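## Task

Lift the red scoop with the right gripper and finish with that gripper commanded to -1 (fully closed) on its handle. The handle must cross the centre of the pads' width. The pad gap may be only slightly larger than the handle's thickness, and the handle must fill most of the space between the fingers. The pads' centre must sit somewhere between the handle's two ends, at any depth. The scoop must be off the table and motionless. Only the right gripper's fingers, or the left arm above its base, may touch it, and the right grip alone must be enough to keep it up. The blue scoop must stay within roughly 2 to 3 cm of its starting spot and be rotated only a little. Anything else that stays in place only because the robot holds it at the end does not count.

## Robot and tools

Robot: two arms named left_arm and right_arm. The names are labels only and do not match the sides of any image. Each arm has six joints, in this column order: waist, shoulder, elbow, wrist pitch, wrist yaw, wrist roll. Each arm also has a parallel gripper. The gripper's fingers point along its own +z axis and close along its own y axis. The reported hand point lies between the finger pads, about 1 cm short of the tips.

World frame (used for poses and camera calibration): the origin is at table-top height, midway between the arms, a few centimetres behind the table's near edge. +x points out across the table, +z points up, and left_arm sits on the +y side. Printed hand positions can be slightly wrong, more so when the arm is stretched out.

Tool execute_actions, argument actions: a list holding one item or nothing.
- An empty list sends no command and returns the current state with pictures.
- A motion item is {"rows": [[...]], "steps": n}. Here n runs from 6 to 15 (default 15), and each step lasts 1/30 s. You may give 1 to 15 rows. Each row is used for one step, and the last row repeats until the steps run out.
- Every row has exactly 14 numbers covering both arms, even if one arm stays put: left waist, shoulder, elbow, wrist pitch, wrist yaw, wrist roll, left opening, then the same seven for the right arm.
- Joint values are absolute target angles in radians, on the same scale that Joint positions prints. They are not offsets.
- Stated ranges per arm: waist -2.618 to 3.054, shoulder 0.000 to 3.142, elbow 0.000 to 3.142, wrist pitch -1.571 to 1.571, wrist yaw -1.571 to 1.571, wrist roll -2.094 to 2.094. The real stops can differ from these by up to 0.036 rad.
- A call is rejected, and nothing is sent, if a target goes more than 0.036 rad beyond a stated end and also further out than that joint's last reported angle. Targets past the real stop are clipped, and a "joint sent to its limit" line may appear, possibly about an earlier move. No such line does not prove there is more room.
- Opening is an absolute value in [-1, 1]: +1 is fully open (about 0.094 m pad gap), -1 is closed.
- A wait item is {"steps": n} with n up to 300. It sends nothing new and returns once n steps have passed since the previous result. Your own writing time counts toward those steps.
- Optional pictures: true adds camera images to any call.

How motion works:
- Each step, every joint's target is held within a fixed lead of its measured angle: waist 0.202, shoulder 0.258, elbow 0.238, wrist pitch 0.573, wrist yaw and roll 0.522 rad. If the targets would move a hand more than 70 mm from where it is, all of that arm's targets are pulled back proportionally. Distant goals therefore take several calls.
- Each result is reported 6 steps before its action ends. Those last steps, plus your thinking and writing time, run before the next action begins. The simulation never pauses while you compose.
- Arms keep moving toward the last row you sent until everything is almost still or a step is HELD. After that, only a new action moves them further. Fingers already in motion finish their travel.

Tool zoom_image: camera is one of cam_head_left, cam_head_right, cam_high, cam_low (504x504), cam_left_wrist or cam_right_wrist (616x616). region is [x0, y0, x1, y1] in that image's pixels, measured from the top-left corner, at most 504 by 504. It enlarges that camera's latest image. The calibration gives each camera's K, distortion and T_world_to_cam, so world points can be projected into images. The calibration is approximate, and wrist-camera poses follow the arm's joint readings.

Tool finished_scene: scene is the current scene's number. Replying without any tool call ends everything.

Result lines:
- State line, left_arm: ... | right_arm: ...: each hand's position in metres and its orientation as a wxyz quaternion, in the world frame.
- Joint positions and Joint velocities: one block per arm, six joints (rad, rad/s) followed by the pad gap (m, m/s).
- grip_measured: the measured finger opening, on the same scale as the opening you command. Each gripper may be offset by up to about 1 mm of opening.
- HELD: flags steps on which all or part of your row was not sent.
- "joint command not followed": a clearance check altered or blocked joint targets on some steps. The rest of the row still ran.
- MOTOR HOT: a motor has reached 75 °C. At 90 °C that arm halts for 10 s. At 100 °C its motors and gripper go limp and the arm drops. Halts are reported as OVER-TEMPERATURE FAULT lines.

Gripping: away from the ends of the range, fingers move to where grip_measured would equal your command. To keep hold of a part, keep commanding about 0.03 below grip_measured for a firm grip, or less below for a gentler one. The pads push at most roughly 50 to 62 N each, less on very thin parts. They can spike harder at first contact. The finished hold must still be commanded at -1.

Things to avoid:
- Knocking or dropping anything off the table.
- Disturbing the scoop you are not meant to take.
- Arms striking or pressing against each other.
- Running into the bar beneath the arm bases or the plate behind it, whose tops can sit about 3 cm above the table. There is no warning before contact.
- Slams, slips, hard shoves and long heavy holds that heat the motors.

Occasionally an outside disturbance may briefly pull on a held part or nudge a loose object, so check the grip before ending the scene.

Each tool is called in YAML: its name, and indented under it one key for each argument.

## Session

execute_actions:
  actions: []

Scene clock: 0.00 s of 4200.00 s.
left_arm: end_effector_position=(+0.2545, -0.3055, +0.2893) grip_measured=+1.000 end_effector_quat_wxyz=(-0.096, -0.221, +0.791, -0.562) | right_arm: end_effector_position=(+0.3380, -0.4394, +0.2173) grip_measured=+1.000 end_effector_quat_wxyz=(+0.303, -0.008, +0.949, -0.083)
Joint positions: left_arm=[-1.123  2.32   2.382 -0.416  0.327 -1.868  0.094] | right_arm=[-0.411  1.362  1.292 -0.858 -0.119 -0.437  0.094]
Joint velocities: left_arm=[ 0.017 -0.012 -0.007 -0.051  0.007 -0.051  0.   ] | right_arm=[-0.017 -0.027 -0.002  0.007  0.022  0.022  0.   ]
camera_calibration (this result's frames):
cam_left_wrist: T_world_to_cam=[[0.458032, -0.283552, 0.842499, -0.445006], [-0.770529, 0.345966, 0.535343, 0.15296], [-0.443274, -0.894375, -0.0600218, -0.0184362], [0, 0, 0, 1]] pos_world=[0.313515, -0.19559, 0.291924]
cam_right_wrist: T_world_to_cam=[[-0.0473704, -0.988066, 0.146568, -0.449831], [-0.998656, 0.0499338, 0.0138577, 0.359087], [-0.021011, -0.145715, -0.989103, 0.283341], [0, 0, 0, 1]] pos_world=[0.343249, -0.421107, 0.341208]

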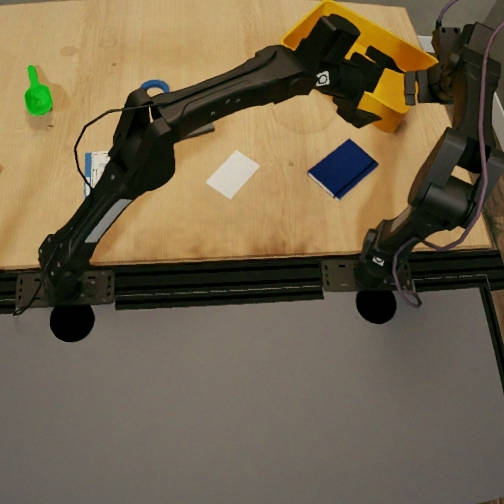

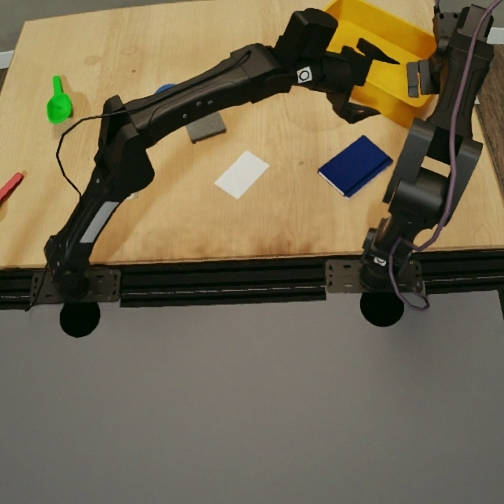

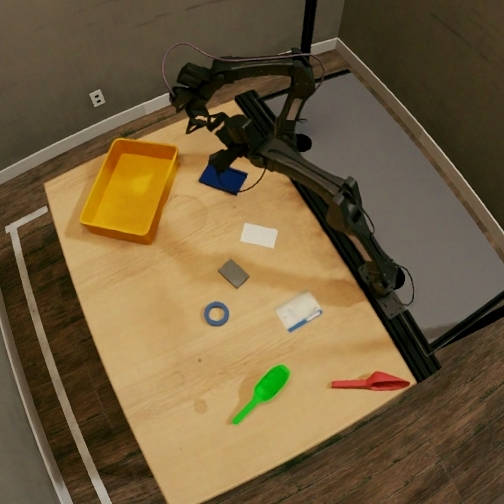

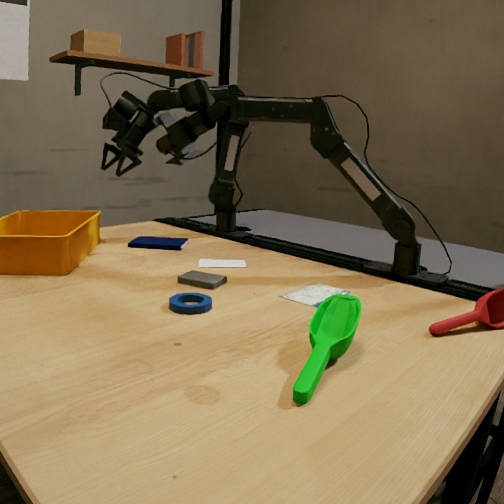

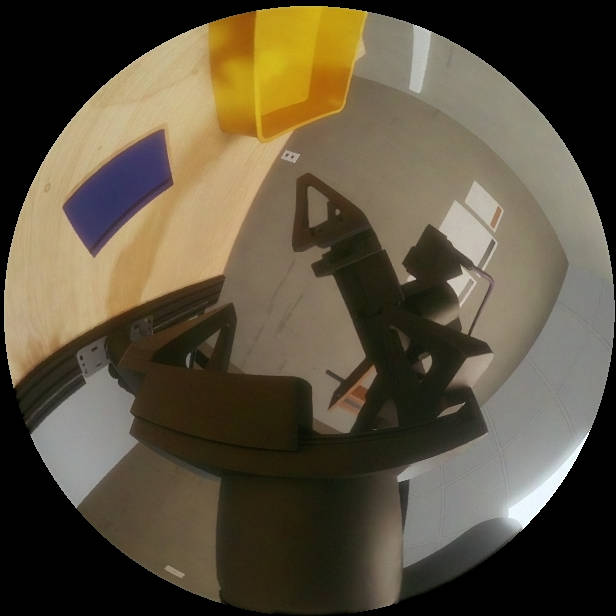

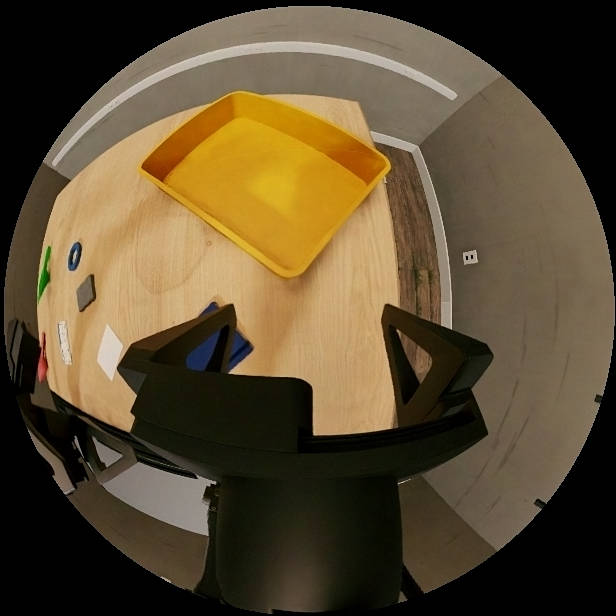

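execute_actions:
  actions:
    - {"rows":[[0.66,1.796,1.435,-1.21,0,1.14,1,-0.6,1.2,1.0,-1.2,0,-0.9,0.3]]}

execute_actions:
  actions:
    - {"steps":70}
  pictures: true

Scene clock: 0.60 s of 4200.00 s.
left_arm: end_effector_position=(+0.3263, -0.1617, +0.2066) grip_measured=+1.000 end_effector_quat_wxyz=(+0.037, -0.246, +0.895, -0.371) | right_arm: end_effector_position=(+0.1946, -0.4362, +0.1223) grip_measured=+0.303 end_effector_quat_wxyz=(+0.081, -0.072, +0.993, -0.056)
Joint positions: left_arm=[-0.942  2.107  2.067 -0.755  0.18  -1.533  0.094] | right_arm=[-0.597  1.236  0.996 -1.123 -0.024 -0.788  0.061]
Joint velocities: left_arm=[ 0.833 -0.73  -1.096 -1.033 -0.432  1.048  0.   ] | right_arm=[-0.037 -0.037 -0.276 -0.842  0.154 -0.711  0.001]
Steps of this call (steps 1 to 9: nothing new was sent; steps 10 to 18: the first 9 steps of this action). Readings (joint positions):
10: left_arm=[-1.118 2.307 2.362 -0.431 0.313 -1.835] | right_arm=[-0.422 1.353 1.275 -0.858 -0.118 -0.476]
11: left_arm=[-1.110 2.283 2.325 -0.471 0.294 -1.798] | right_arm=[-0.448 1.332 1.239 -0.873 -0.112 -0.519]
13: left_arm=[-1.077 2.232 2.251 -0.557 0.258 -1.723] | right_arm=[-0.511 1.289 1.154 -0.929 -0.088 -0.599]
17: left_arm=[-0.972 2.133 2.105 -0.719 0.194 -1.572] | right_arm=[-0.594 1.239 1.010 -1.090 -0.032 -0.762]
18: the state above

Scene clock: 2.93 s of 4200.00 s.
left_arm: end_effector_position=(+0.2639, +0.5291, +0.0903) grip_measured=+1.000 end_effector_quat_wxyz=(-0.022, +0.227, +0.974, +0.006) | right_arm: end_effector_position=(+0.1795, -0.4290, +0.1202) grip_measured=+0.303 end_effector_quat_wxyz=(+0.051, -0.122, +0.990, -0.046)
Joint positions: left_arm=[ 0.66   1.823  1.436 -1.192 -0.011  1.129  0.094] | right_arm=[-0.598  1.227  0.991 -1.185 -0.005 -0.892  0.061]
Joint velocities: left_arm=[-0.002 -0.002 -0.002 -0.007 -0.11   0.007  0.   ] | right_arm=[-0.002 -0.007 -0.002 -0.022 -0.037 -0.022  0.   ]
Kept back: nothing.
Steps of this call (steps 1 to 6: the last 6 steps of your previous action; steps 7 to 70: the robot went on to your last target). Readings (joint positions):
1: left_arm=[-0.911 2.081 2.028 -0.789 0.166 -1.493] | right_arm=[-0.598 1.235 0.991 -1.147 -0.019 -0.809]
2: left_arm=[-0.880 2.054 1.988 -0.821 0.154 -1.451] | right_arm=[-0.598 1.235 0.991 -1.161 -0.016 -0.827]
4: left_arm=[-0.813 1.998 1.906 -0.878 0.131 -1.365] | right_arm=[-0.598 1.230 0.991 -1.172 -0.012 -0.850]
8: left_arm=[-0.665 1.901 1.739 -0.970 0.094 -1.173] | right_arm=[-0.598 1.227 0.991 -1.181 -0.008 -0.875]
70: the state above
camera_calibration (this result's frames):
cam_left_wrist: T_world_to_cam=[[-0.442715, -0.896518, -0.0161, 0.594587], [-0.707684, 0.338327, 0.620256, -0.0421731], [-0.550624, 0.285991, -0.784234, 0.189444], [0, 0, 0, 1]] pos_world=[0.3377, 0.493147, 0.184299]
cam_right_wrist: T_world_to_cam=[[0.220193, -0.970652, 0.0966955, -0.467385], [-0.8448, -0.140201, 0.516388, 0.0321188], [-0.487676, -0.195394, -0.850878, 0.231271], [0, 0, 0, 1]] pos_world=[0.242834, -0.403976, 0.225392]

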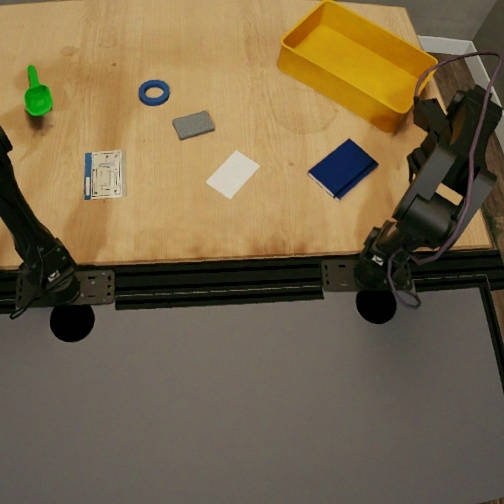

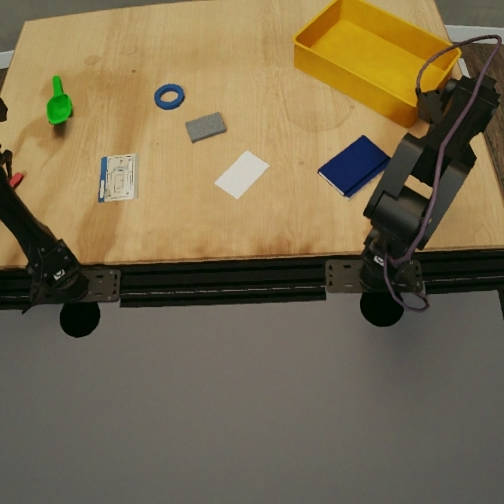

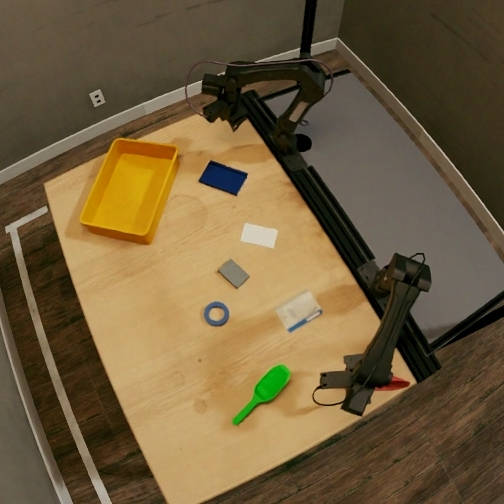

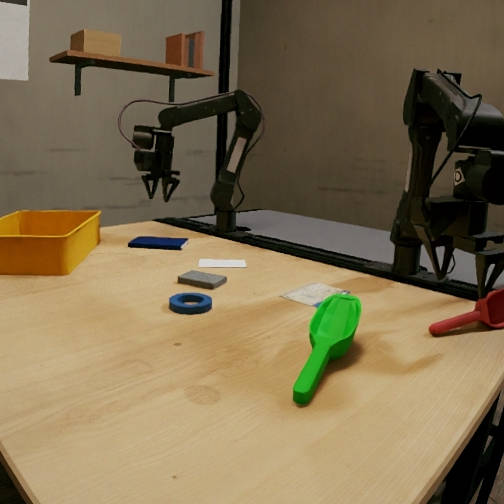

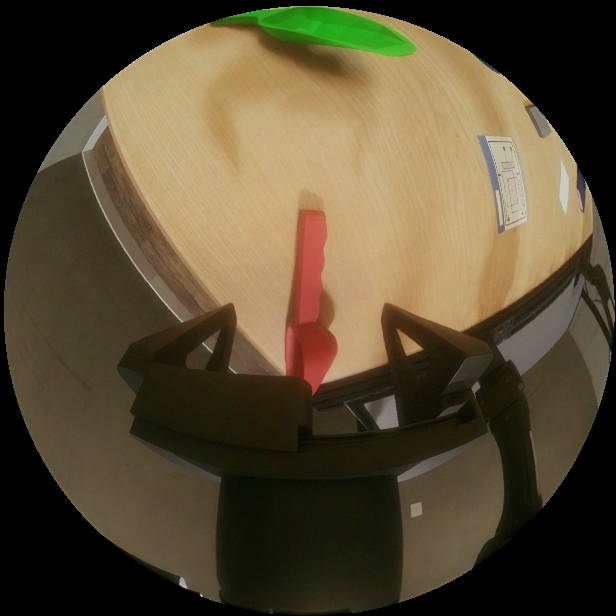

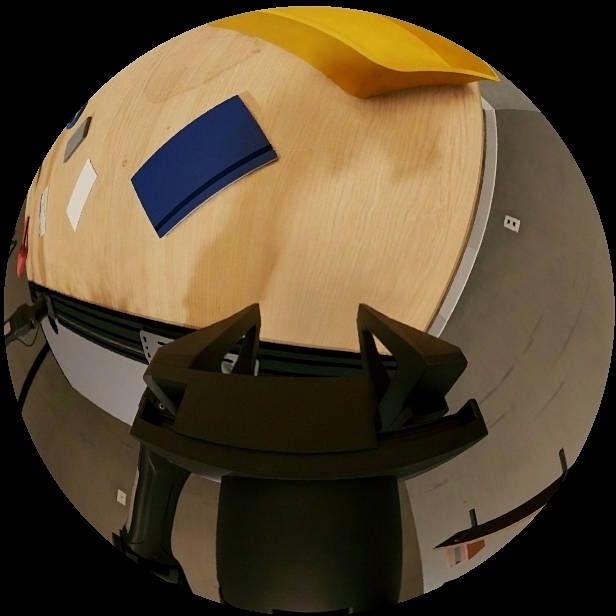

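execute_actions:
  actions:
    - {"rows":[[0.66,1.83,1.37,-1.11,0,1.2,0.5,-0.6,1.2,1.0,-1.2,0,-0.9,0.3],[0.66,1.83,1.37,-1.11,0,1.2,0.5,-0.6,1.2,1.0,-1.2,0,-0.9,0.3],[0.66,1.83,1.37,-1.11,0,1.2,0.5,-0.6,1.2,1.0,-1.2,0,-0.9,0.3],[0.66,1.86,1.3,-1.01,0,1.2,0.5,-0.6,1.2,1.0,-1.2,0,-0.9,0.3],[0.66,1.86,1.3,-1.01,0,1.2,0.5,-0.6,1.2,1.0,-1.2,0,-0.9,0.3],[0.66,1.86,1.3,-1.01,0,1.2,0.5,-0.6,1.2,1.0,-1.2,0,-0.9,0.3],[0.66,1.893,1.238,-0.916,0,1.2,0.5,-0.6,1.2,1.0,-1.2,0,-0.9,0.3]]}

execute_actions:
  actions:
    - {"steps":20}
  pictures: true

Scene clock: 3.57 s of 4200.00 s.
left_arm: end_effector_position=(+0.2510, +0.5214, +0.0291) grip_measured=+0.502 end_effector_quat_wxyz=(-0.040, +0.251, +0.967, -0.017) | right_arm: end_effector_position=(+0.1795, -0.4290, +0.1202) grip_measured=+0.303 end_effector_quat_wxyz=(+0.051, -0.122, +0.990, -0.046)
Joint positions: left_arm=[ 0.66   1.884  1.261 -1.013 -0.011  1.18   0.071] | right_arm=[-0.598  1.227  0.991 -1.185 -0.005 -0.892  0.061]
Joint velocities: left_arm=[-0.012  0.476 -0.515  0.476 -0.051 -0.051  0.001] | right_arm=[ 0.012 -0.032 -0.007 -0.022 -0.007  0.007 -0.   ]
Steps of this call (steps 1 to 10: the robot went on to your last target; steps 11 to 19: the first 9 steps of this action). Readings (joint positions):
11: left_arm=[0.660 1.823 1.426 -1.179 -0.011 1.138] | right_arm=[-0.598 1.227 0.991 -1.185 -0.005 -0.892]
12: left_arm=[0.660 1.822 1.413 -1.164 -0.011 1.148] | right_arm=[-0.598 1.227 0.991 -1.185 -0.005 -0.892]
14: left_arm=[0.660 1.829 1.375 -1.132 -0.011 1.163] | right_arm=[-0.598 1.227 0.991 -1.185 -0.005 -0.892]
18: left_arm=[0.660 1.869 1.280 -1.034 -0.011 1.178] | right_arm=[-0.598 1.227 0.991 -1.185 -0.005 -0.892]
19: the state above

Scene clock: 4.23 s of 4200.00 s.
left_arm: end_effector_position=(+0.2590, +0.5281, +0.0165) grip_measured=+0.501 end_effector_quat_wxyz=(-0.027, +0.255, +0.966, -0.002) | right_arm: end_effector_position=(+0.1795, -0.4290, +0.1202) grip_measured=+0.303 end_effector_quat_wxyz=(+0.051, -0.122, +0.990, -0.046)
Joint positions: left_arm=[ 0.66   1.905  1.237 -0.929 -0.01   1.188  0.071] | right_arm=[-0.598  1.227  0.991 -1.185 -0.005 -0.892  0.061]
Joint velocities: left_arm=[-0.012  0.012 -0.002 -0.037 -0.037  0.051  0.001] | right_arm=[-0.002  0.002  0.002 -0.037  0.11  -0.066  0.001]
Kept back: nothing.
Steps of this call (steps 1 to 6: the last 6 steps of your previous action; steps 7 to 20: the robot went on to your last target). Readings (joint positions):
1: left_arm=[0.660 1.898 1.247 -0.998 -0.011 1.182] | right_arm=[-0.598 1.227 0.991 -1.185 -0.005 -0.892]
2: left_arm=[0.660 1.909 1.237 -0.986 -0.011 1.183] | right_arm=[-0.598 1.227 0.991 -1.185 -0.005 -0.892]
4: left_arm=[0.660 1.905 1.237 -0.969 -0.010 1.185] | right_arm=[-0.598 1.227 0.991 -1.185 -0.005 -0.892]
8: left_arm=[0.660 1.905 1.237 -0.943 -0.010 1.187] | right_arm=[-0.598 1.227 0.991 -1.185 -0.005 -0.892]
20: the state above
camera_calibration (this result's frames):
cam_left_wrist: T_world_to_cam=[[-0.494765, -0.869019, 0.00356035, 0.588916], [-0.677243, 0.388141, 0.62505, -0.0338147], [-0.544563, 0.306842, -0.780576, 0.116545], [0, 0, 0, 1]] pos_world=[0.33194, 0.489143, 0.110012]
cam_right_wrist: T_world_to_cam=[[0.220193, -0.970652, 0.0966955, -0.467385], [-0.8448, -0.140201, 0.516388, 0.0321188], [-0.487676, -0.195394, -0.850878, 0.231271], [0, 0, 0, 1]] pos_world=[0.242834, -0.403976, 0.225392]

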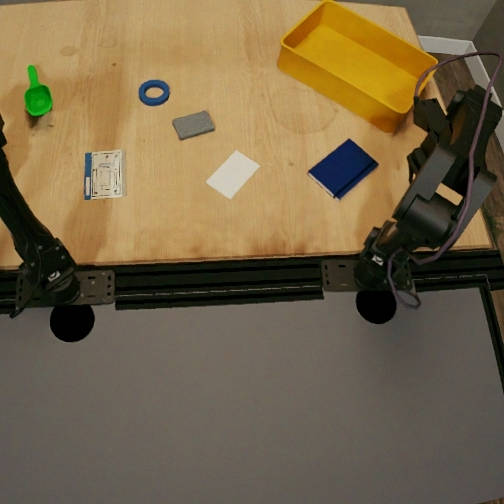

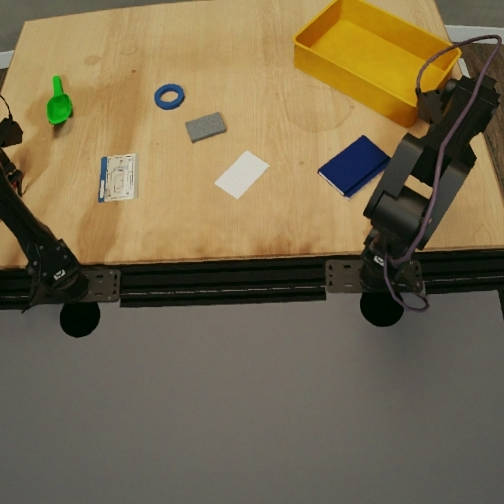

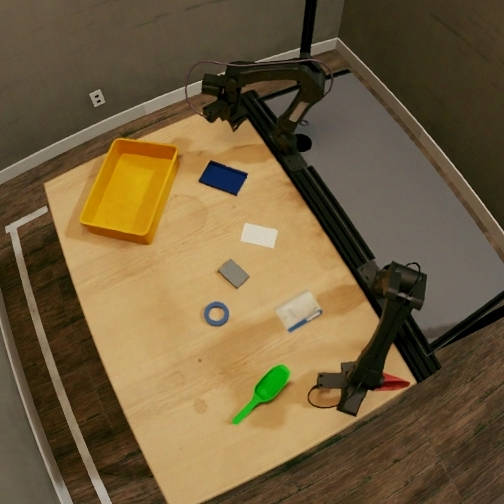

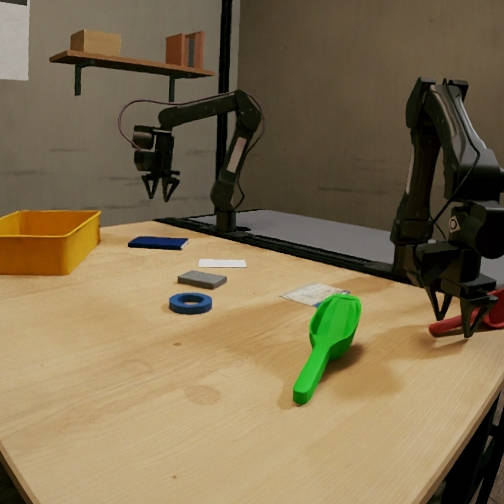

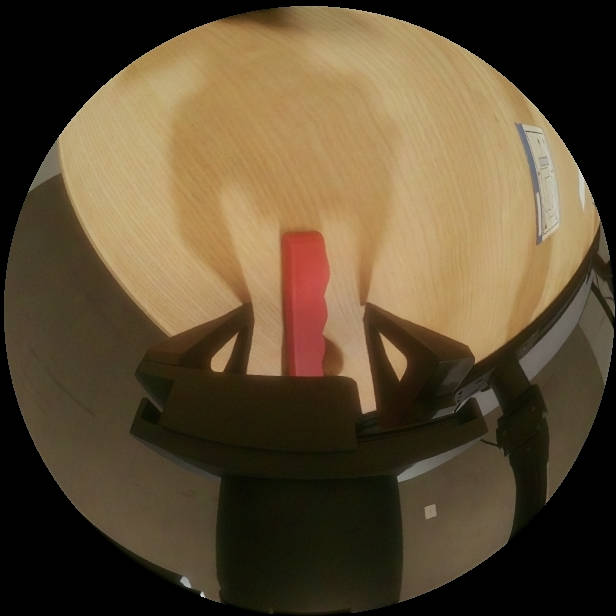

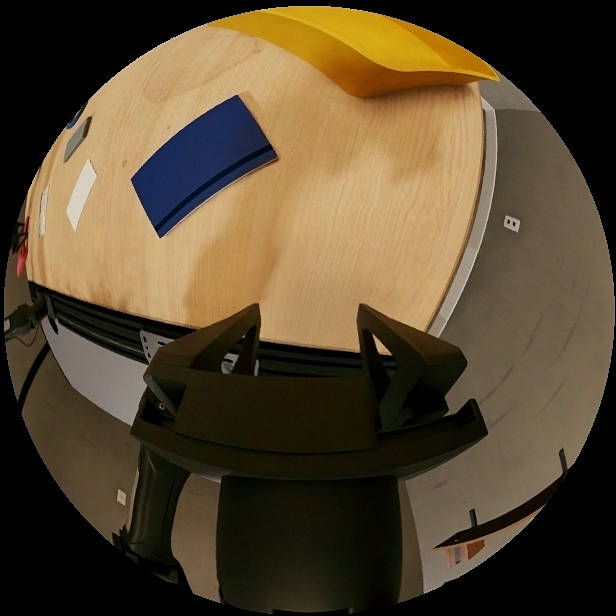

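execute_actions:
  actions:
    - {"rows":[[0.66,1.893,1.238,-0.916,0,1.2,-1,-0.6,1.2,1.0,-1.2,0,-0.9,0.3]]}

execute_actions:
  actions:
    - {"rows":[[0.66,1.796,1.435,-1.21,0,1.2,-1,-0.6,1.2,1.0,-1.2,0,-0.9,0.3]]}

execute_actions:
  actions:
    - {"rows":[[-1.1,1.796,1.435,-1.21,0,0.5,-1,-0.6,1.2,1.0,-1.2,0,-0.9,0.3]]}

execute_actions:
  actions:
    - {"steps":35}

execute_actions:
  actions:
    - {"rows":[[-1.1,1.83,1.37,-1.11,0,0.5,-1,-0.6,1.2,1.0,-1.2,0,-0.9,0.3],[-1.1,1.83,1.37,-1.11,0,0.5,-1,-0.6,1.2,1.0,-1.2,0,-0.9,0.3],[-1.1,1.83,1.37,-1.11,0,0.5,-1,-0.6,1.2,1.0,-1.2,0,-0.9,0.3],[-1.1,1.83,1.37,-1.11,0,0.5,-1,-0.6,1.2,1.0,-1.2,0,-0.9,0.3],[-1.1,1.86,1.3,-1.01,0,0.5,-1,-0.6,1.2,1.0,-1.2,0,-0.9,0.3],[-1.1,1.86,1.3,-1.01,0,0.5,-1,-0.6,1.2,1.0,-1.2,0,-0.9,0.3],[-1.1,1.86,1.3,-1.01,0,0.5,-1,-0.6,1.2,1.0,-1.2,0,-0.9,0.3],[-1.1,1.86,1.3,-1.01,0,0.5,-1,-0.6,1.2,1.0,-1.2,0,-0.9,0.3],[-1.1,1.875,1.27,-0.96,0,0.5,-1,-0.6,1.2,1.0,-1.2,0,-0.9,0.3],[-1.1,1.875,1.27,-0.96,0,0.5,-1,-0.6,1.2,1.0,-1.2,0,-0.9,0.3],[-1.1,1.89,1.245,-0.92,0,0.5,-1,-0.6,1.2,1.0,-1.2,0,-0.9,0.3]]}

execute_actions:
  actions:
    - {"steps":20}

execute_actions:
  actions:
    - {"rows":[[-1.1,1.89,1.245,-0.92,0,0.5,0.3,-0.6,1.2,1.0,-1.2,0,-0.9,0.3]],"steps":12}

execute_actions:
  actions:
    - {"rows":[[-1.1,1.7,1.5,-1.3,0,0.5,0.3,-0.6,1.2,1.0,-1.2,0,-0.9,0.3]],"steps":12}

execute_actions:
  actions:
    - {"rows":[[0.4,1.7,1.5,-1.3,0,0.5,0.3,0.5,1.8,1.6,-1.3,0,-0.45,0.5]]}

execute_actions:
  actions:
    - {"steps":20}
  pictures: true

Scene clock: 5.07 s of 4200.00 s.
left_arm: end_effector_position=(+0.2601, +0.5282, +0.0165) grip_measured=-0.555 end_effector_quat_wxyz=(-0.025, +0.257, +0.966, -0.001) | right_arm: end_effector_position=(+0.1795, -0.4290, +0.1202) grip_measured=+0.303 end_effector_quat_wxyz=(+0.051, -0.122, +0.990, -0.046)
Joint positions: left_arm=[ 0.66   1.905  1.237 -0.925 -0.006  1.191  0.021] | right_arm=[-0.598  1.227  0.991 -1.185 -0.005 -0.892  0.061]
Joint velocities: left_arm=[ 0.002  0.017 -0.007 -0.007  0.037 -0.051 -0.   ] | right_arm=[ 0.007 -0.012 -0.022 -0.007 -0.022 -0.007 -0.   ]
Steps of this call (steps 1 to 15: the robot went on to your last target; step 16: nothing new was sent; steps 17 to 25: the first 9 steps of this action). Readings (joint positions):
17: left_arm=[0.660 1.905 1.237 -0.928 -0.010 1.188] | right_arm=[-0.598 1.227 0.991 -1.185 -0.005 -0.892]
18: left_arm=[0.660 1.905 1.237 -0.928 -0.010 1.188] | right_arm=[-0.598 1.227 0.991 -1.185 -0.005 -0.892]
20: left_arm=[0.660 1.905 1.237 -0.928 -0.010 1.190] | right_arm=[-0.598 1.227 0.991 -1.185 -0.005 -0.892]
24: left_arm=[0.660 1.905 1.237 -0.925 -0.006 1.191] | right_arm=[-0.598 1.227 0.991 -1.185 -0.005 -0.892]
25: the state above

Scene clock: 5.57 s of 4200.00 s.
left_arm: end_effector_position=(+0.2741, +0.5358, +0.0982) grip_measured=-0.556 end_effector_quat_wxyz=(+0.003, +0.257, +0.966, +0.035) | right_arm: end_effector_position=(+0.1795, -0.4290, +0.1202) grip_measured=+0.303 end_effector_quat_wxyz=(+0.051, -0.122, +0.990, -0.046)
Joint positions: left_arm=[ 0.66   1.792  1.427 -1.137 -0.006  1.191  0.021] | right_arm=[-0.598  1.227  0.991 -1.185 -0.005 -0.892  0.061]
Joint velocities: left_arm=[ 0.002 -0.032 -0.007 -0.256  0.051 -0.051 -0.001] | right_arm=[-0.002  0.012  0.012  0.007  0.007 -0.007 -0.001]
Steps of this call (steps 1 to 6: the last 6 steps of your previous action; steps 7 to 15: the first 9 steps of this action). Readings (joint positions):
7: left_arm=[0.660 1.903 1.258 -0.961 -0.006 1.191] | right_arm=[-0.598 1.227 0.991 -1.185 -0.005 -0.892]
8: left_arm=[0.660 1.900 1.292 -1.015 -0.006 1.191] | right_arm=[-0.598 1.227 0.991 -1.185 -0.005 -0.892]
10: left_arm=[0.660 1.867 1.362 -1.079 -0.006 1.191] | right_arm=[-0.598 1.227 0.991 -1.185 -0.005 -0.892]
14: left_arm=[0.660 1.797 1.426 -1.127 -0.006 1.191] | right_arm=[-0.598 1.227 0.991 -1.185 -0.005 -0.892]
15: the state above

Scene clock: 6.07 s of 4200.00 s.
left_arm: end_effector_position=(+0.3366, +0.3563, +0.0865) grip_measured=-0.555 end_effector_quat_wxyz=(-0.015, +0.254, +0.967, +0.014) | right_arm: end_effector_position=(+0.1795, -0.4290, +0.1202) grip_measured=+0.303 end_effector_quat_wxyz=(+0.051, -0.122, +0.990, -0.046)
Joint positions: left_arm=[ 0.088  1.811  1.427 -1.181 -0.014  0.614  0.021] | right_arm=[-0.598  1.227  0.991 -1.185 -0.005 -0.892  0.061]
Joint velocities: left_arm=[-2.137  0.012 -0.002  0.066  0.037 -0.652  0.001] | right_arm=[-0.007  0.007 -0.002 -0.022 -0.022 -0.022 -0.001]
Steps of this call (steps 1 to 6: the last 6 steps of your previous action; steps 7 to 15: the first 9 steps of this action). Readings (joint positions):
7: left_arm=[0.639 1.803 1.427 -1.181 -0.018 1.110] | right_arm=[-0.598 1.227 0.991 -1.185 -0.005 -0.892]
8: left_arm=[0.597 1.803 1.427 -1.183 -0.027 1.009] | right_arm=[-0.598 1.227 0.991 -1.185 -0.005 -0.892]
10: left_arm=[0.465 1.804 1.427 -1.183 -0.026 0.830] | right_arm=[-0.598 1.227 0.991 -1.185 -0.005 -0.892]
14: left_arm=[0.164 1.810 1.427 -1.182 -0.016 0.640] | right_arm=[-0.598 1.227 0.991 -1.185 -0.005 -0.892]
15: the state above

Scene clock: 7.23 s of 4200.00 s.
left_arm: end_effector_position=(+0.1585, +0.0248, +0.0844) grip_measured=-0.556 end_effector_quat_wxyz=(-0.017, +0.718, +0.696, -0.005) | right_arm: end_effector_position=(+0.1795, -0.4290, +0.1202) grip_measured=+0.303 end_effector_quat_wxyz=(+0.051, -0.122, +0.990, -0.046)
Joint positions: left_arm=[-1.102  1.813  1.427 -1.186  0.005  0.511  0.021] | right_arm=[-0.598  1.227  0.991 -1.185 -0.005 -0.892  0.061]
Joint velocities: left_arm=[-0.017 -0.002 -0.007 -0.051  0.037  0.037  0.001] | right_arm=[ 0.017 -0.022  0.002 -0.022  0.081 -0.037  0.   ]
Kept back: nothing.
Steps of this call (steps 1 to 6: the last 6 steps of your previous action; steps 7 to 35: the robot went on to your last target). Readings (joint positions):
1: left_arm=[0.012 1.812 1.427 -1.181 -0.012 0.593] | right_arm=[-0.598 1.227 0.991 -1.185 -0.005 -0.892]
2: left_arm=[-0.064 1.813 1.427 -1.181 -0.011 0.576] | right_arm=[-0.598 1.227 0.991 -1.185 -0.005 -0.892]
4: left_arm=[-0.217 1.813 1.427 -1.180 -0.008 0.552] | right_arm=[-0.598 1.227 0.991 -1.185 -0.005 -0.892]
8: left_arm=[-0.520 1.813 1.427 -1.179 -0.005 0.527] | right_arm=[-0.598 1.227 0.991 -1.185 -0.005 -0.892]
35: the state above

Scene clock: 7.53 s of 4200.00 s.
left_arm: end_effector_position=(+0.1527, +0.0345, +0.0350) grip_measured=-0.556 end_effector_quat_wxyz=(-0.044, +0.717, +0.696, +0.003) | right_arm: end_effector_position=(+0.1795, -0.4290, +0.1202) grip_measured=+0.303 end_effector_quat_wxyz=(+0.051, -0.122, +0.990, -0.046)
Joint positions: left_arm=[-1.102  1.872  1.299 -1.053  0.005  0.511  0.021] | right_arm=[-0.598  1.227  0.991 -1.185 -0.005 -0.892  0.061]
Joint velocities: left_arm=[ 0.002  0.217 -0.437  0.593 -0.037 -0.007 -0.   ] | right_arm=[-0.012 -0.007 -0.002 -0.007 -0.066  0.066  0.001]
Steps of this call (steps 1 to 9: the first 9 steps of this action). Readings (joint positions):
1: left_arm=[-1.102 1.813 1.419 -1.175 0.005 0.511] | right_arm=[-0.598 1.227 0.991 -1.185 -0.005 -0.892]
2: left_arm=[-1.102 1.814 1.408 -1.160 0.005 0.511] | right_arm=[-0.598 1.227 0.991 -1.185 -0.005 -0.892]
4: left_arm=[-1.102 1.826 1.386 -1.144 0.005 0.511] | right_arm=[-0.598 1.227 0.991 -1.185 -0.005 -0.892]
8: left_arm=[-1.102 1.861 1.313 -1.069 0.005 0.511] | right_arm=[-0.598 1.227 0.991 -1.185 -0.005 -0.892]
9: the state above

Scene clock: 8.20 s of 4200.00 s.
left_arm: end_effector_position=(+0.1543, +0.0306, +0.0143) grip_measured=-0.556 end_effector_quat_wxyz=(-0.034, +0.717, +0.696, -0.000) | right_arm: end_effector_position=(+0.1795, -0.4290, +0.1202) grip_measured=+0.303 end_effector_quat_wxyz=(+0.051, -0.122, +0.990, -0.046)
Joint positions: left_arm=[-1.102  1.9    1.25  -0.957  0.005  0.51   0.021] | right_arm=[-0.598  1.227  0.991 -1.185 -0.005 -0.892  0.061]
Joint velocities: left_arm=[ 0.017 -0.007 -0.012  0.007 -0.081  0.007 -0.   ] | right_arm=[ 0.002 -0.002  0.007  0.022 -0.037 -0.095 -0.001]
Kept back: nothing.
Steps of this call (steps 1 to 6: the last 6 steps of your previous action; steps 7 to 20: the robot went on to your last target). Readings (joint positions):
1: left_arm=[-1.102 1.880 1.286 -1.035 0.005 0.511] | right_arm=[-0.598 1.227 0.991 -1.185 -0.005 -0.892]
2: left_arm=[-1.102 1.887 1.273 -1.017 0.005 0.511] | right_arm=[-0.598 1.227 0.991 -1.185 -0.005 -0.892]
4: left_arm=[-1.102 1.898 1.253 -0.985 0.005 0.511] | right_arm=[-0.598 1.227 0.991 -1.185 -0.005 -0.892]
8: left_arm=[-1.102 1.900 1.250 -0.961 0.005 0.510] | right_arm=[-0.598 1.227 0.991 -1.185 -0.005 -0.892]
20: the state above

Scene clock: 8.40 s of 4200.00 s.
left_arm: end_effector_position=(+0.1550, +0.0283, +0.0143) grip_measured=+0.297 end_effector_quat_wxyz=(-0.030, +0.717, +0.696, -0.003) | right_arm: end_effector_position=(+0.1795, -0.4290, +0.1202) grip_measured=+0.303 end_effector_quat_wxyz=(+0.051, -0.122, +0.990, -0.046)
Joint positions: left_arm=[-1.102  1.9    1.25  -0.948  0.008  0.509  0.061] | right_arm=[-0.598  1.227  0.991 -1.185 -0.005 -0.892  0.061]
Joint velocities: left_arm=[ 0.007  0.007 -0.012 -0.022  0.007 -0.066  0.001] | right_arm=[ 0.022  0.002  0.002  0.037 -0.066 -0.037 -0.001]
Steps of this call (steps 1 to 6: the first 6 steps of this action). Readings (joint positions):
1: left_arm=[-1.102 1.900 1.250 -0.956 0.005 0.510] | right_arm=[-0.598 1.227 0.991 -1.185 -0.005 -0.892]
2: left_arm=[-1.102 1.900 1.250 -0.952 0.006 0.510] | right_arm=[-0.598 1.227 0.991 -1.185 -0.005 -0.892]
4: left_arm=[-1.102 1.900 1.250 -0.949 0.008 0.510] | right_arm=[-0.598 1.227 0.991 -1.185 -0.005 -0.892]
6: the state above

Scene clock: 8.80 s of 4200.00 s.
left_arm: end_effector_position=(+0.1638, +0.0149, +0.0929) grip_measured=+0.298 end_effector_quat_wxyz=(+0.016, +0.717, +0.697, -0.015) | right_arm: end_effector_position=(+0.1795, -0.4290, +0.1202) grip_measured=+0.303 end_effector_quat_wxyz=(+0.051, -0.122, +0.990, -0.046)
Joint positions: left_arm=[-1.102  1.785  1.426 -1.143  0.005  0.509  0.061] | right_arm=[-0.598  1.227  0.991 -1.185 -0.005 -0.892  0.061]
Joint velocities: left_arm=[-0.002 -0.901  0.93  -0.842 -0.081 -0.007 -0.   ] | right_arm=[ 0.002 -0.012  0.002  0.022 -0.007 -0.051  0.   ]
Steps of this call (steps 1 to 6: the last 6 steps of your previous action; steps 7 to 12: the first 6 steps of this action). Readings (joint positions):
7: left_arm=[-1.102 1.895 1.267 -0.977 0.007 0.509] | right_arm=[-0.598 1.227 0.991 -1.185 -0.005 -0.892]
8: left_arm=[-1.102 1.887 1.294 -1.021 0.007 0.509] | right_arm=[-0.598 1.227 0.991 -1.185 -0.005 -0.892]
10: left_arm=[-1.102 1.844 1.358 -1.088 0.006 0.509] | right_arm=[-0.598 1.227 0.991 -1.185 -0.005 -0.892]
12: the state above

Scene clock: 9.30 s of 4200.00 s.
left_arm: end_effector_position=(+0.2963, +0.1534, +0.1298) grip_measured=+0.298 end_effector_quat_wxyz=(+0.029, +0.491, +0.871, -0.003) | right_arm: end_effector_position=(+0.3474, -0.3473, +0.1166) grip_measured=+0.497 end_effector_quat_wxyz=(+0.018, -0.196, +0.980, -0.015)
Joint positions: left_arm=[-0.528  1.721  1.498 -1.257  0.009  0.509  0.061] | right_arm=[-0.086  1.81   1.543 -1.248  0.021 -0.53   0.07 ]
Joint velocities: left_arm=[ 2.093 -0.012  0.012 -0.081 -0.007  0.051 -0.   ] | right_arm=[1.819 0.759 0.613 0.3   0.066 0.505 0.001]
Steps of this call (steps 1 to 6: the last 6 steps of your previous action; steps 7 to 15: the first 9 steps of this action). Readings (joint positions):
7: left_arm=[-1.080 1.691 1.498 -1.247 0.016 0.509] | right_arm=[-0.566 1.264 1.031 -1.231 0.011 -0.822]
8: left_arm=[-1.035 1.697 1.498 -1.254 0.023 0.509] | right_arm=[-0.503 1.338 1.108 -1.280 0.016 -0.749]
10: left_arm=[-0.901 1.708 1.498 -1.257 0.021 0.509] | right_arm=[-0.376 1.503 1.263 -1.283 0.017 -0.656]
14: left_arm=[-0.603 1.721 1.498 -1.257 0.011 0.509] | right_arm=[-0.149 1.776 1.514 -1.260 0.020 -0.549]
15: the state above

Scene clock: 9.97 s of 4200.00 s.
left_arm: end_effector_position=(+0.3053, +0.4543, +0.1351) grip_measured=+0.299 end_effector_quat_wxyz=(+0.014, +0.046, +0.998, +0.030) | right_arm: end_effector_position=(+0.3145, -0.1456, +0.1169) grip_measured=+0.497 end_effector_quat_wxyz=(+0.008, -0.439, +0.899, +0.008)
Joint positions: left_arm=[ 0.404  1.721  1.498 -1.28  -0.012  0.507  0.061] | right_arm=[ 0.498  1.837  1.574 -1.285 -0.004 -0.46   0.07 ]
Joint velocities: left_arm=[-0.061 -0.012 -0.012 -0.007  0.022 -0.066 -0.001] | right_arm=[ 0.007 -0.002 -0.017 -0.022 -0.051  0.051 -0.   ]
Kept back: nothing.
Steps of this call (steps 1 to 6: the last 6 steps of your previous action; steps 7 to 20: the robot went on to your last target). Readings (joint positions):
1: left_arm=[-0.452 1.721 1.498 -1.257 0.007 0.509] | right_arm=[-0.020 1.829 1.557 -1.241 0.021 -0.516]
2: left_arm=[-0.377 1.721 1.498 -1.257 0.006 0.509] | right_arm=[0.049 1.836 1.562 -1.240 0.020 -0.504]
4: left_arm=[-0.227 1.721 1.498 -1.257 0.004 0.509] | right_arm=[0.189 1.837 1.565 -1.244 0.018 -0.489]
8: left_arm=[0.072 1.721 1.498 -1.257 0.001 0.509] | right_arm=[0.459 1.837 1.574 -1.249 0.010 -0.472]
20: the state above
camera_calibration (this result's frames):
cam_left_wrist: T_world_to_cam=[[-0.0906451, -0.993102, -0.074371, 0.490804], [-0.826823, 0.033421, 0.561468, 0.16746], [-0.55511, 0.112386, -0.824149, 0.354407], [0, 0, 0, 1]] pos_world=[0.379683, 0.441991, 0.234563]
cam_right_wrist: T_world_to_cam=[[0.777171, -0.629151, -0.0131778, -0.334359], [-0.507372, -0.638854, 0.578308, 0.00157178], [-0.372262, -0.442758, -0.815712, 0.273257], [0, 0, 0, 1]] pos_world=[0.362375, -0.0883715, 0.217584]

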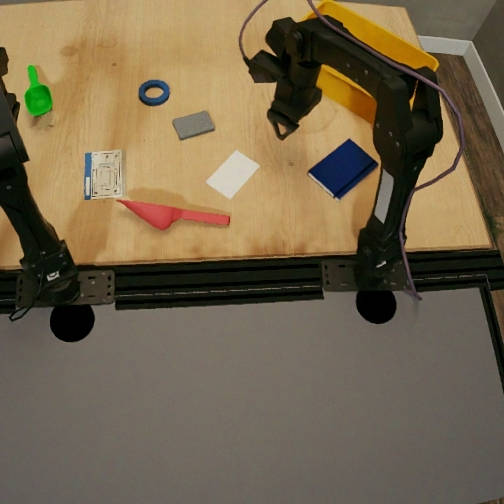

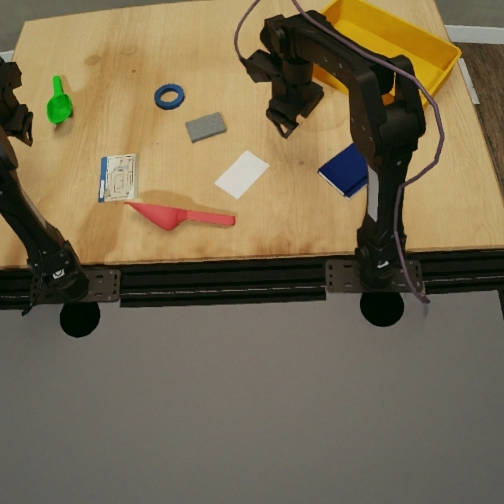

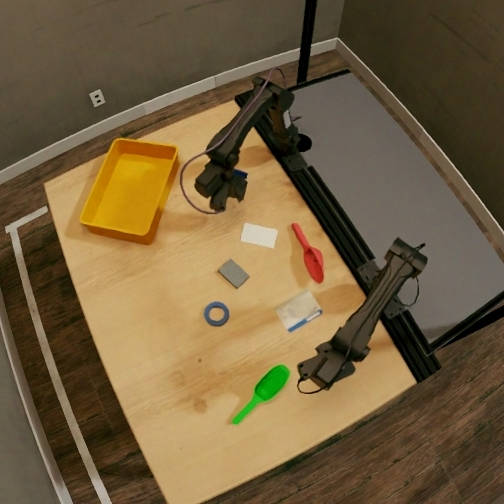

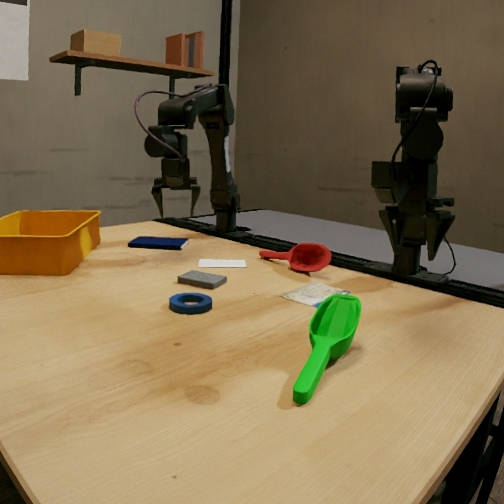

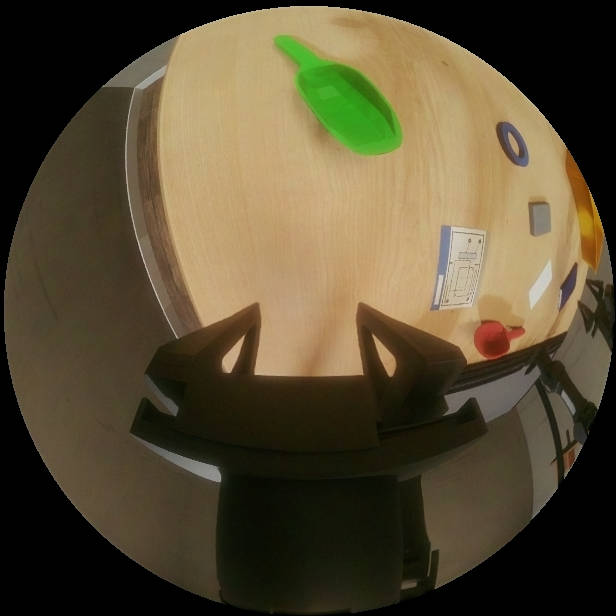

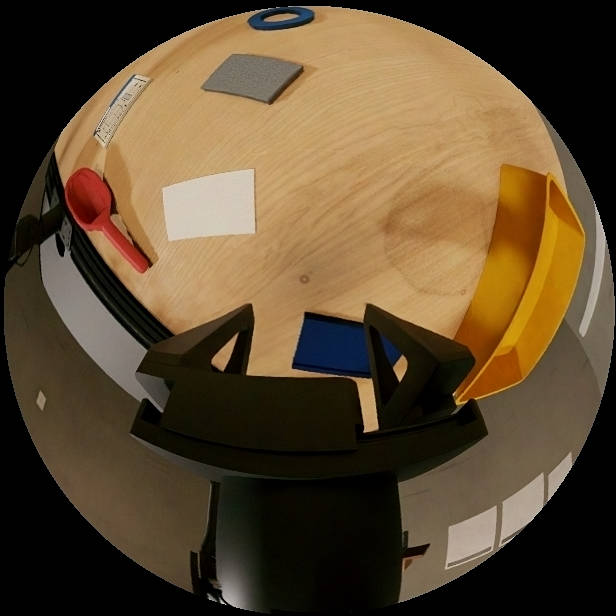

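execute_actions:
  actions:
    - {"rows":[[0.4,1.7,1.5,-1.3,0,0.5,0.3,1.14,2.01,1.685,-1.246,0,-0.47,0.5]]}

execute_actions:
  actions:
    - {"steps":25}
  pictures: true

Scene clock: 10.50 s of 4200.00 s.
left_arm: end_effector_position=(+0.3046, +0.4530, +0.1350) grip_measured=+0.299 end_effector_quat_wxyz=(+0.012, +0.047, +0.998, +0.028) | right_arm: end_effector_position=(+0.2391, -0.0058, +0.0690) grip_measured=+0.497 end_effector_quat_wxyz=(-0.027, -0.626, +0.779, -0.008)
Joint positions: left_arm=[ 0.403  1.721  1.498 -1.285 -0.01   0.507  0.061] | right_arm=[ 0.943  2.042  1.657 -1.24   0.017 -0.459  0.07 ]
Joint velocities: left_arm=[-0.002 -0.007 -0.002  0.007  0.037 -0.081 -0.   ] | right_arm=[ 1.795  0.193 -0.017  0.051 -0.007 -0.022 -0.001]
Steps of this call (steps 1 to 7: the robot went on to your last target; steps 8 to 16: the first 9 steps of this action). Readings (joint positions):
8: left_arm=[0.403 1.721 1.498 -1.284 -0.010 0.507] | right_arm=[0.513 1.854 1.589 -1.298 0.005 -0.459]
9: left_arm=[0.403 1.721 1.498 -1.284 -0.010 0.507] | right_arm=[0.543 1.882 1.617 -1.299 0.014 -0.459]
11: left_arm=[0.403 1.721 1.498 -1.285 -0.010 0.507] | right_arm=[0.638 1.946 1.651 -1.272 0.017 -0.459]
15: left_arm=[0.403 1.721 1.498 -1.285 -0.010 0.507] | right_arm=[0.878 2.033 1.657 -1.242 0.017 -0.459]
16: the state above

Scene clock: 11.33 s of 4200.00 s.
left_arm: end_effector_position=(+0.3046, +0.4530, +0.1350) grip_measured=+0.299 end_effector_quat_wxyz=(+0.012, +0.047, +0.998, +0.028) | right_arm: end_effector_position=(+0.1766, +0.0360, +0.0697) grip_measured=+0.497 end_effector_quat_wxyz=(+0.027, +0.699, -0.714, +0.000)
Joint positions: left_arm=[ 0.403  1.721  1.498 -1.285 -0.01   0.507  0.061] | right_arm=[ 1.134  2.043  1.657 -1.237 -0.003 -0.465  0.07 ]
Joint velocities: left_arm=[ 0.002  0.022 -0.002 -0.022 -0.037 -0.066  0.001] | right_arm=[ 0.012 -0.012  0.002 -0.066 -0.081  0.051 -0.001]
Kept back: nothing.
Steps of this call (steps 1 to 6: the last 6 steps of your previous action; steps 7 to 25: the robot went on to your last target). Readings (joint positions):
1: left_arm=[0.403 1.721 1.498 -1.285 -0.010 0.507] | right_arm=[1.007 2.046 1.657 -1.238 0.016 -0.459]
2: left_arm=[0.403 1.721 1.498 -1.285 -0.010 0.507] | right_arm=[1.068 2.046 1.657 -1.237 0.014 -0.460]
4: left_arm=[0.403 1.721 1.498 -1.285 -0.010 0.507] | right_arm=[1.160 2.044 1.657 -1.237 0.001 -0.462]
8: left_arm=[0.403 1.721 1.498 -1.285 -0.010 0.507] | right_arm=[1.180 2.043 1.657 -1.237 -0.009 -0.465]
25: the state above
camera_calibration (this result's frames):
cam_left_wrist: T_world_to_cam=[[-0.0923781, -0.993252, -0.0701175, 0.489481], [-0.824913, 0.0369029, 0.564053, 0.164488], [-0.55766, 0.109947, -0.822756, 0.355802], [0, 0, 0, 1]] pos_world=[0.379322, 0.440989, 0.234279]
cam_right_wrist: T_world_to_cam=[[0.998284, -0.0403858, -0.0424097, -0.171702], [-0.00498011, -0.780096, 0.62564, -0.0119618], [-0.0583506, -0.624355, -0.778958, 0.212383], [0, 0, 0, 1]] pos_world=[0.18374, 0.116337, 0.165639]

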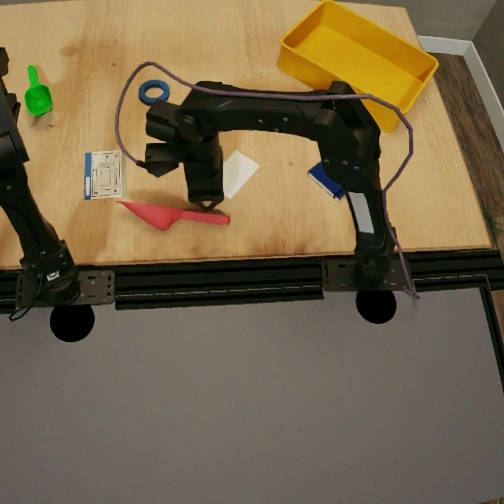

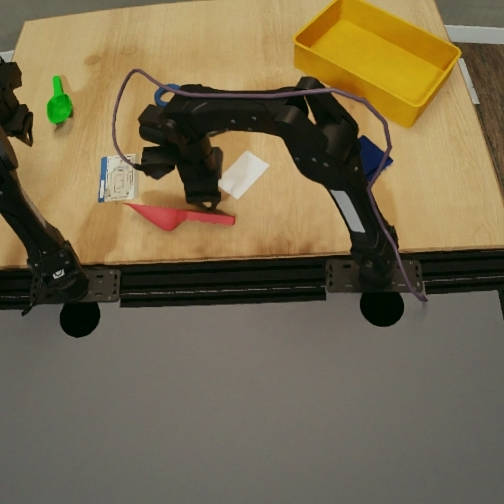

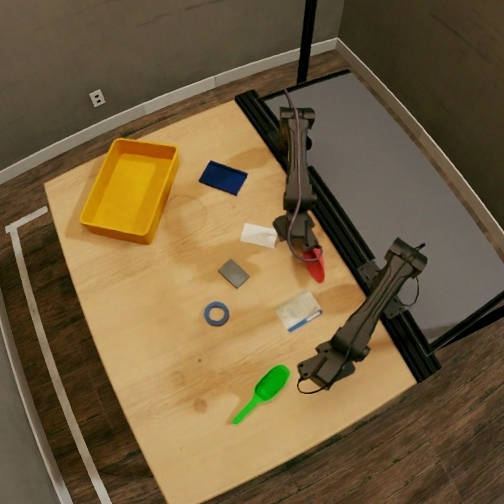

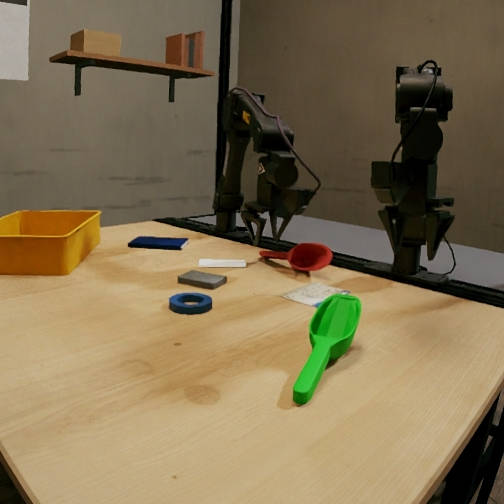

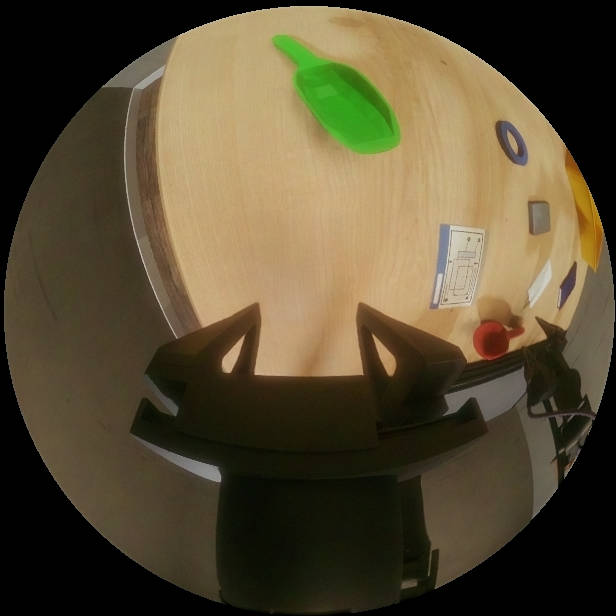

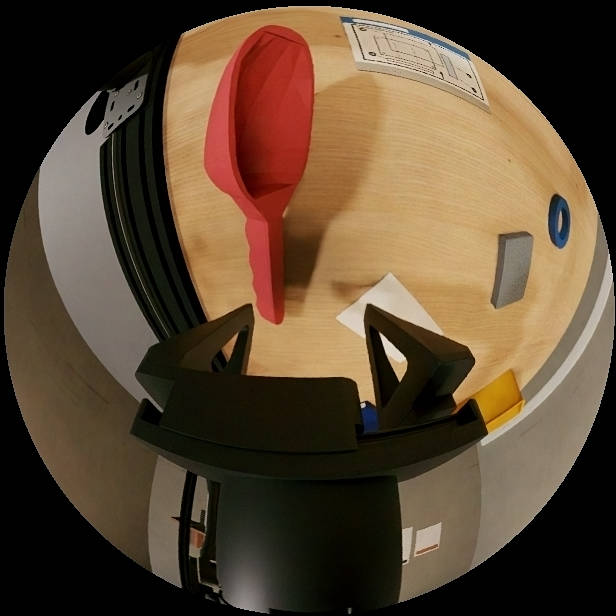

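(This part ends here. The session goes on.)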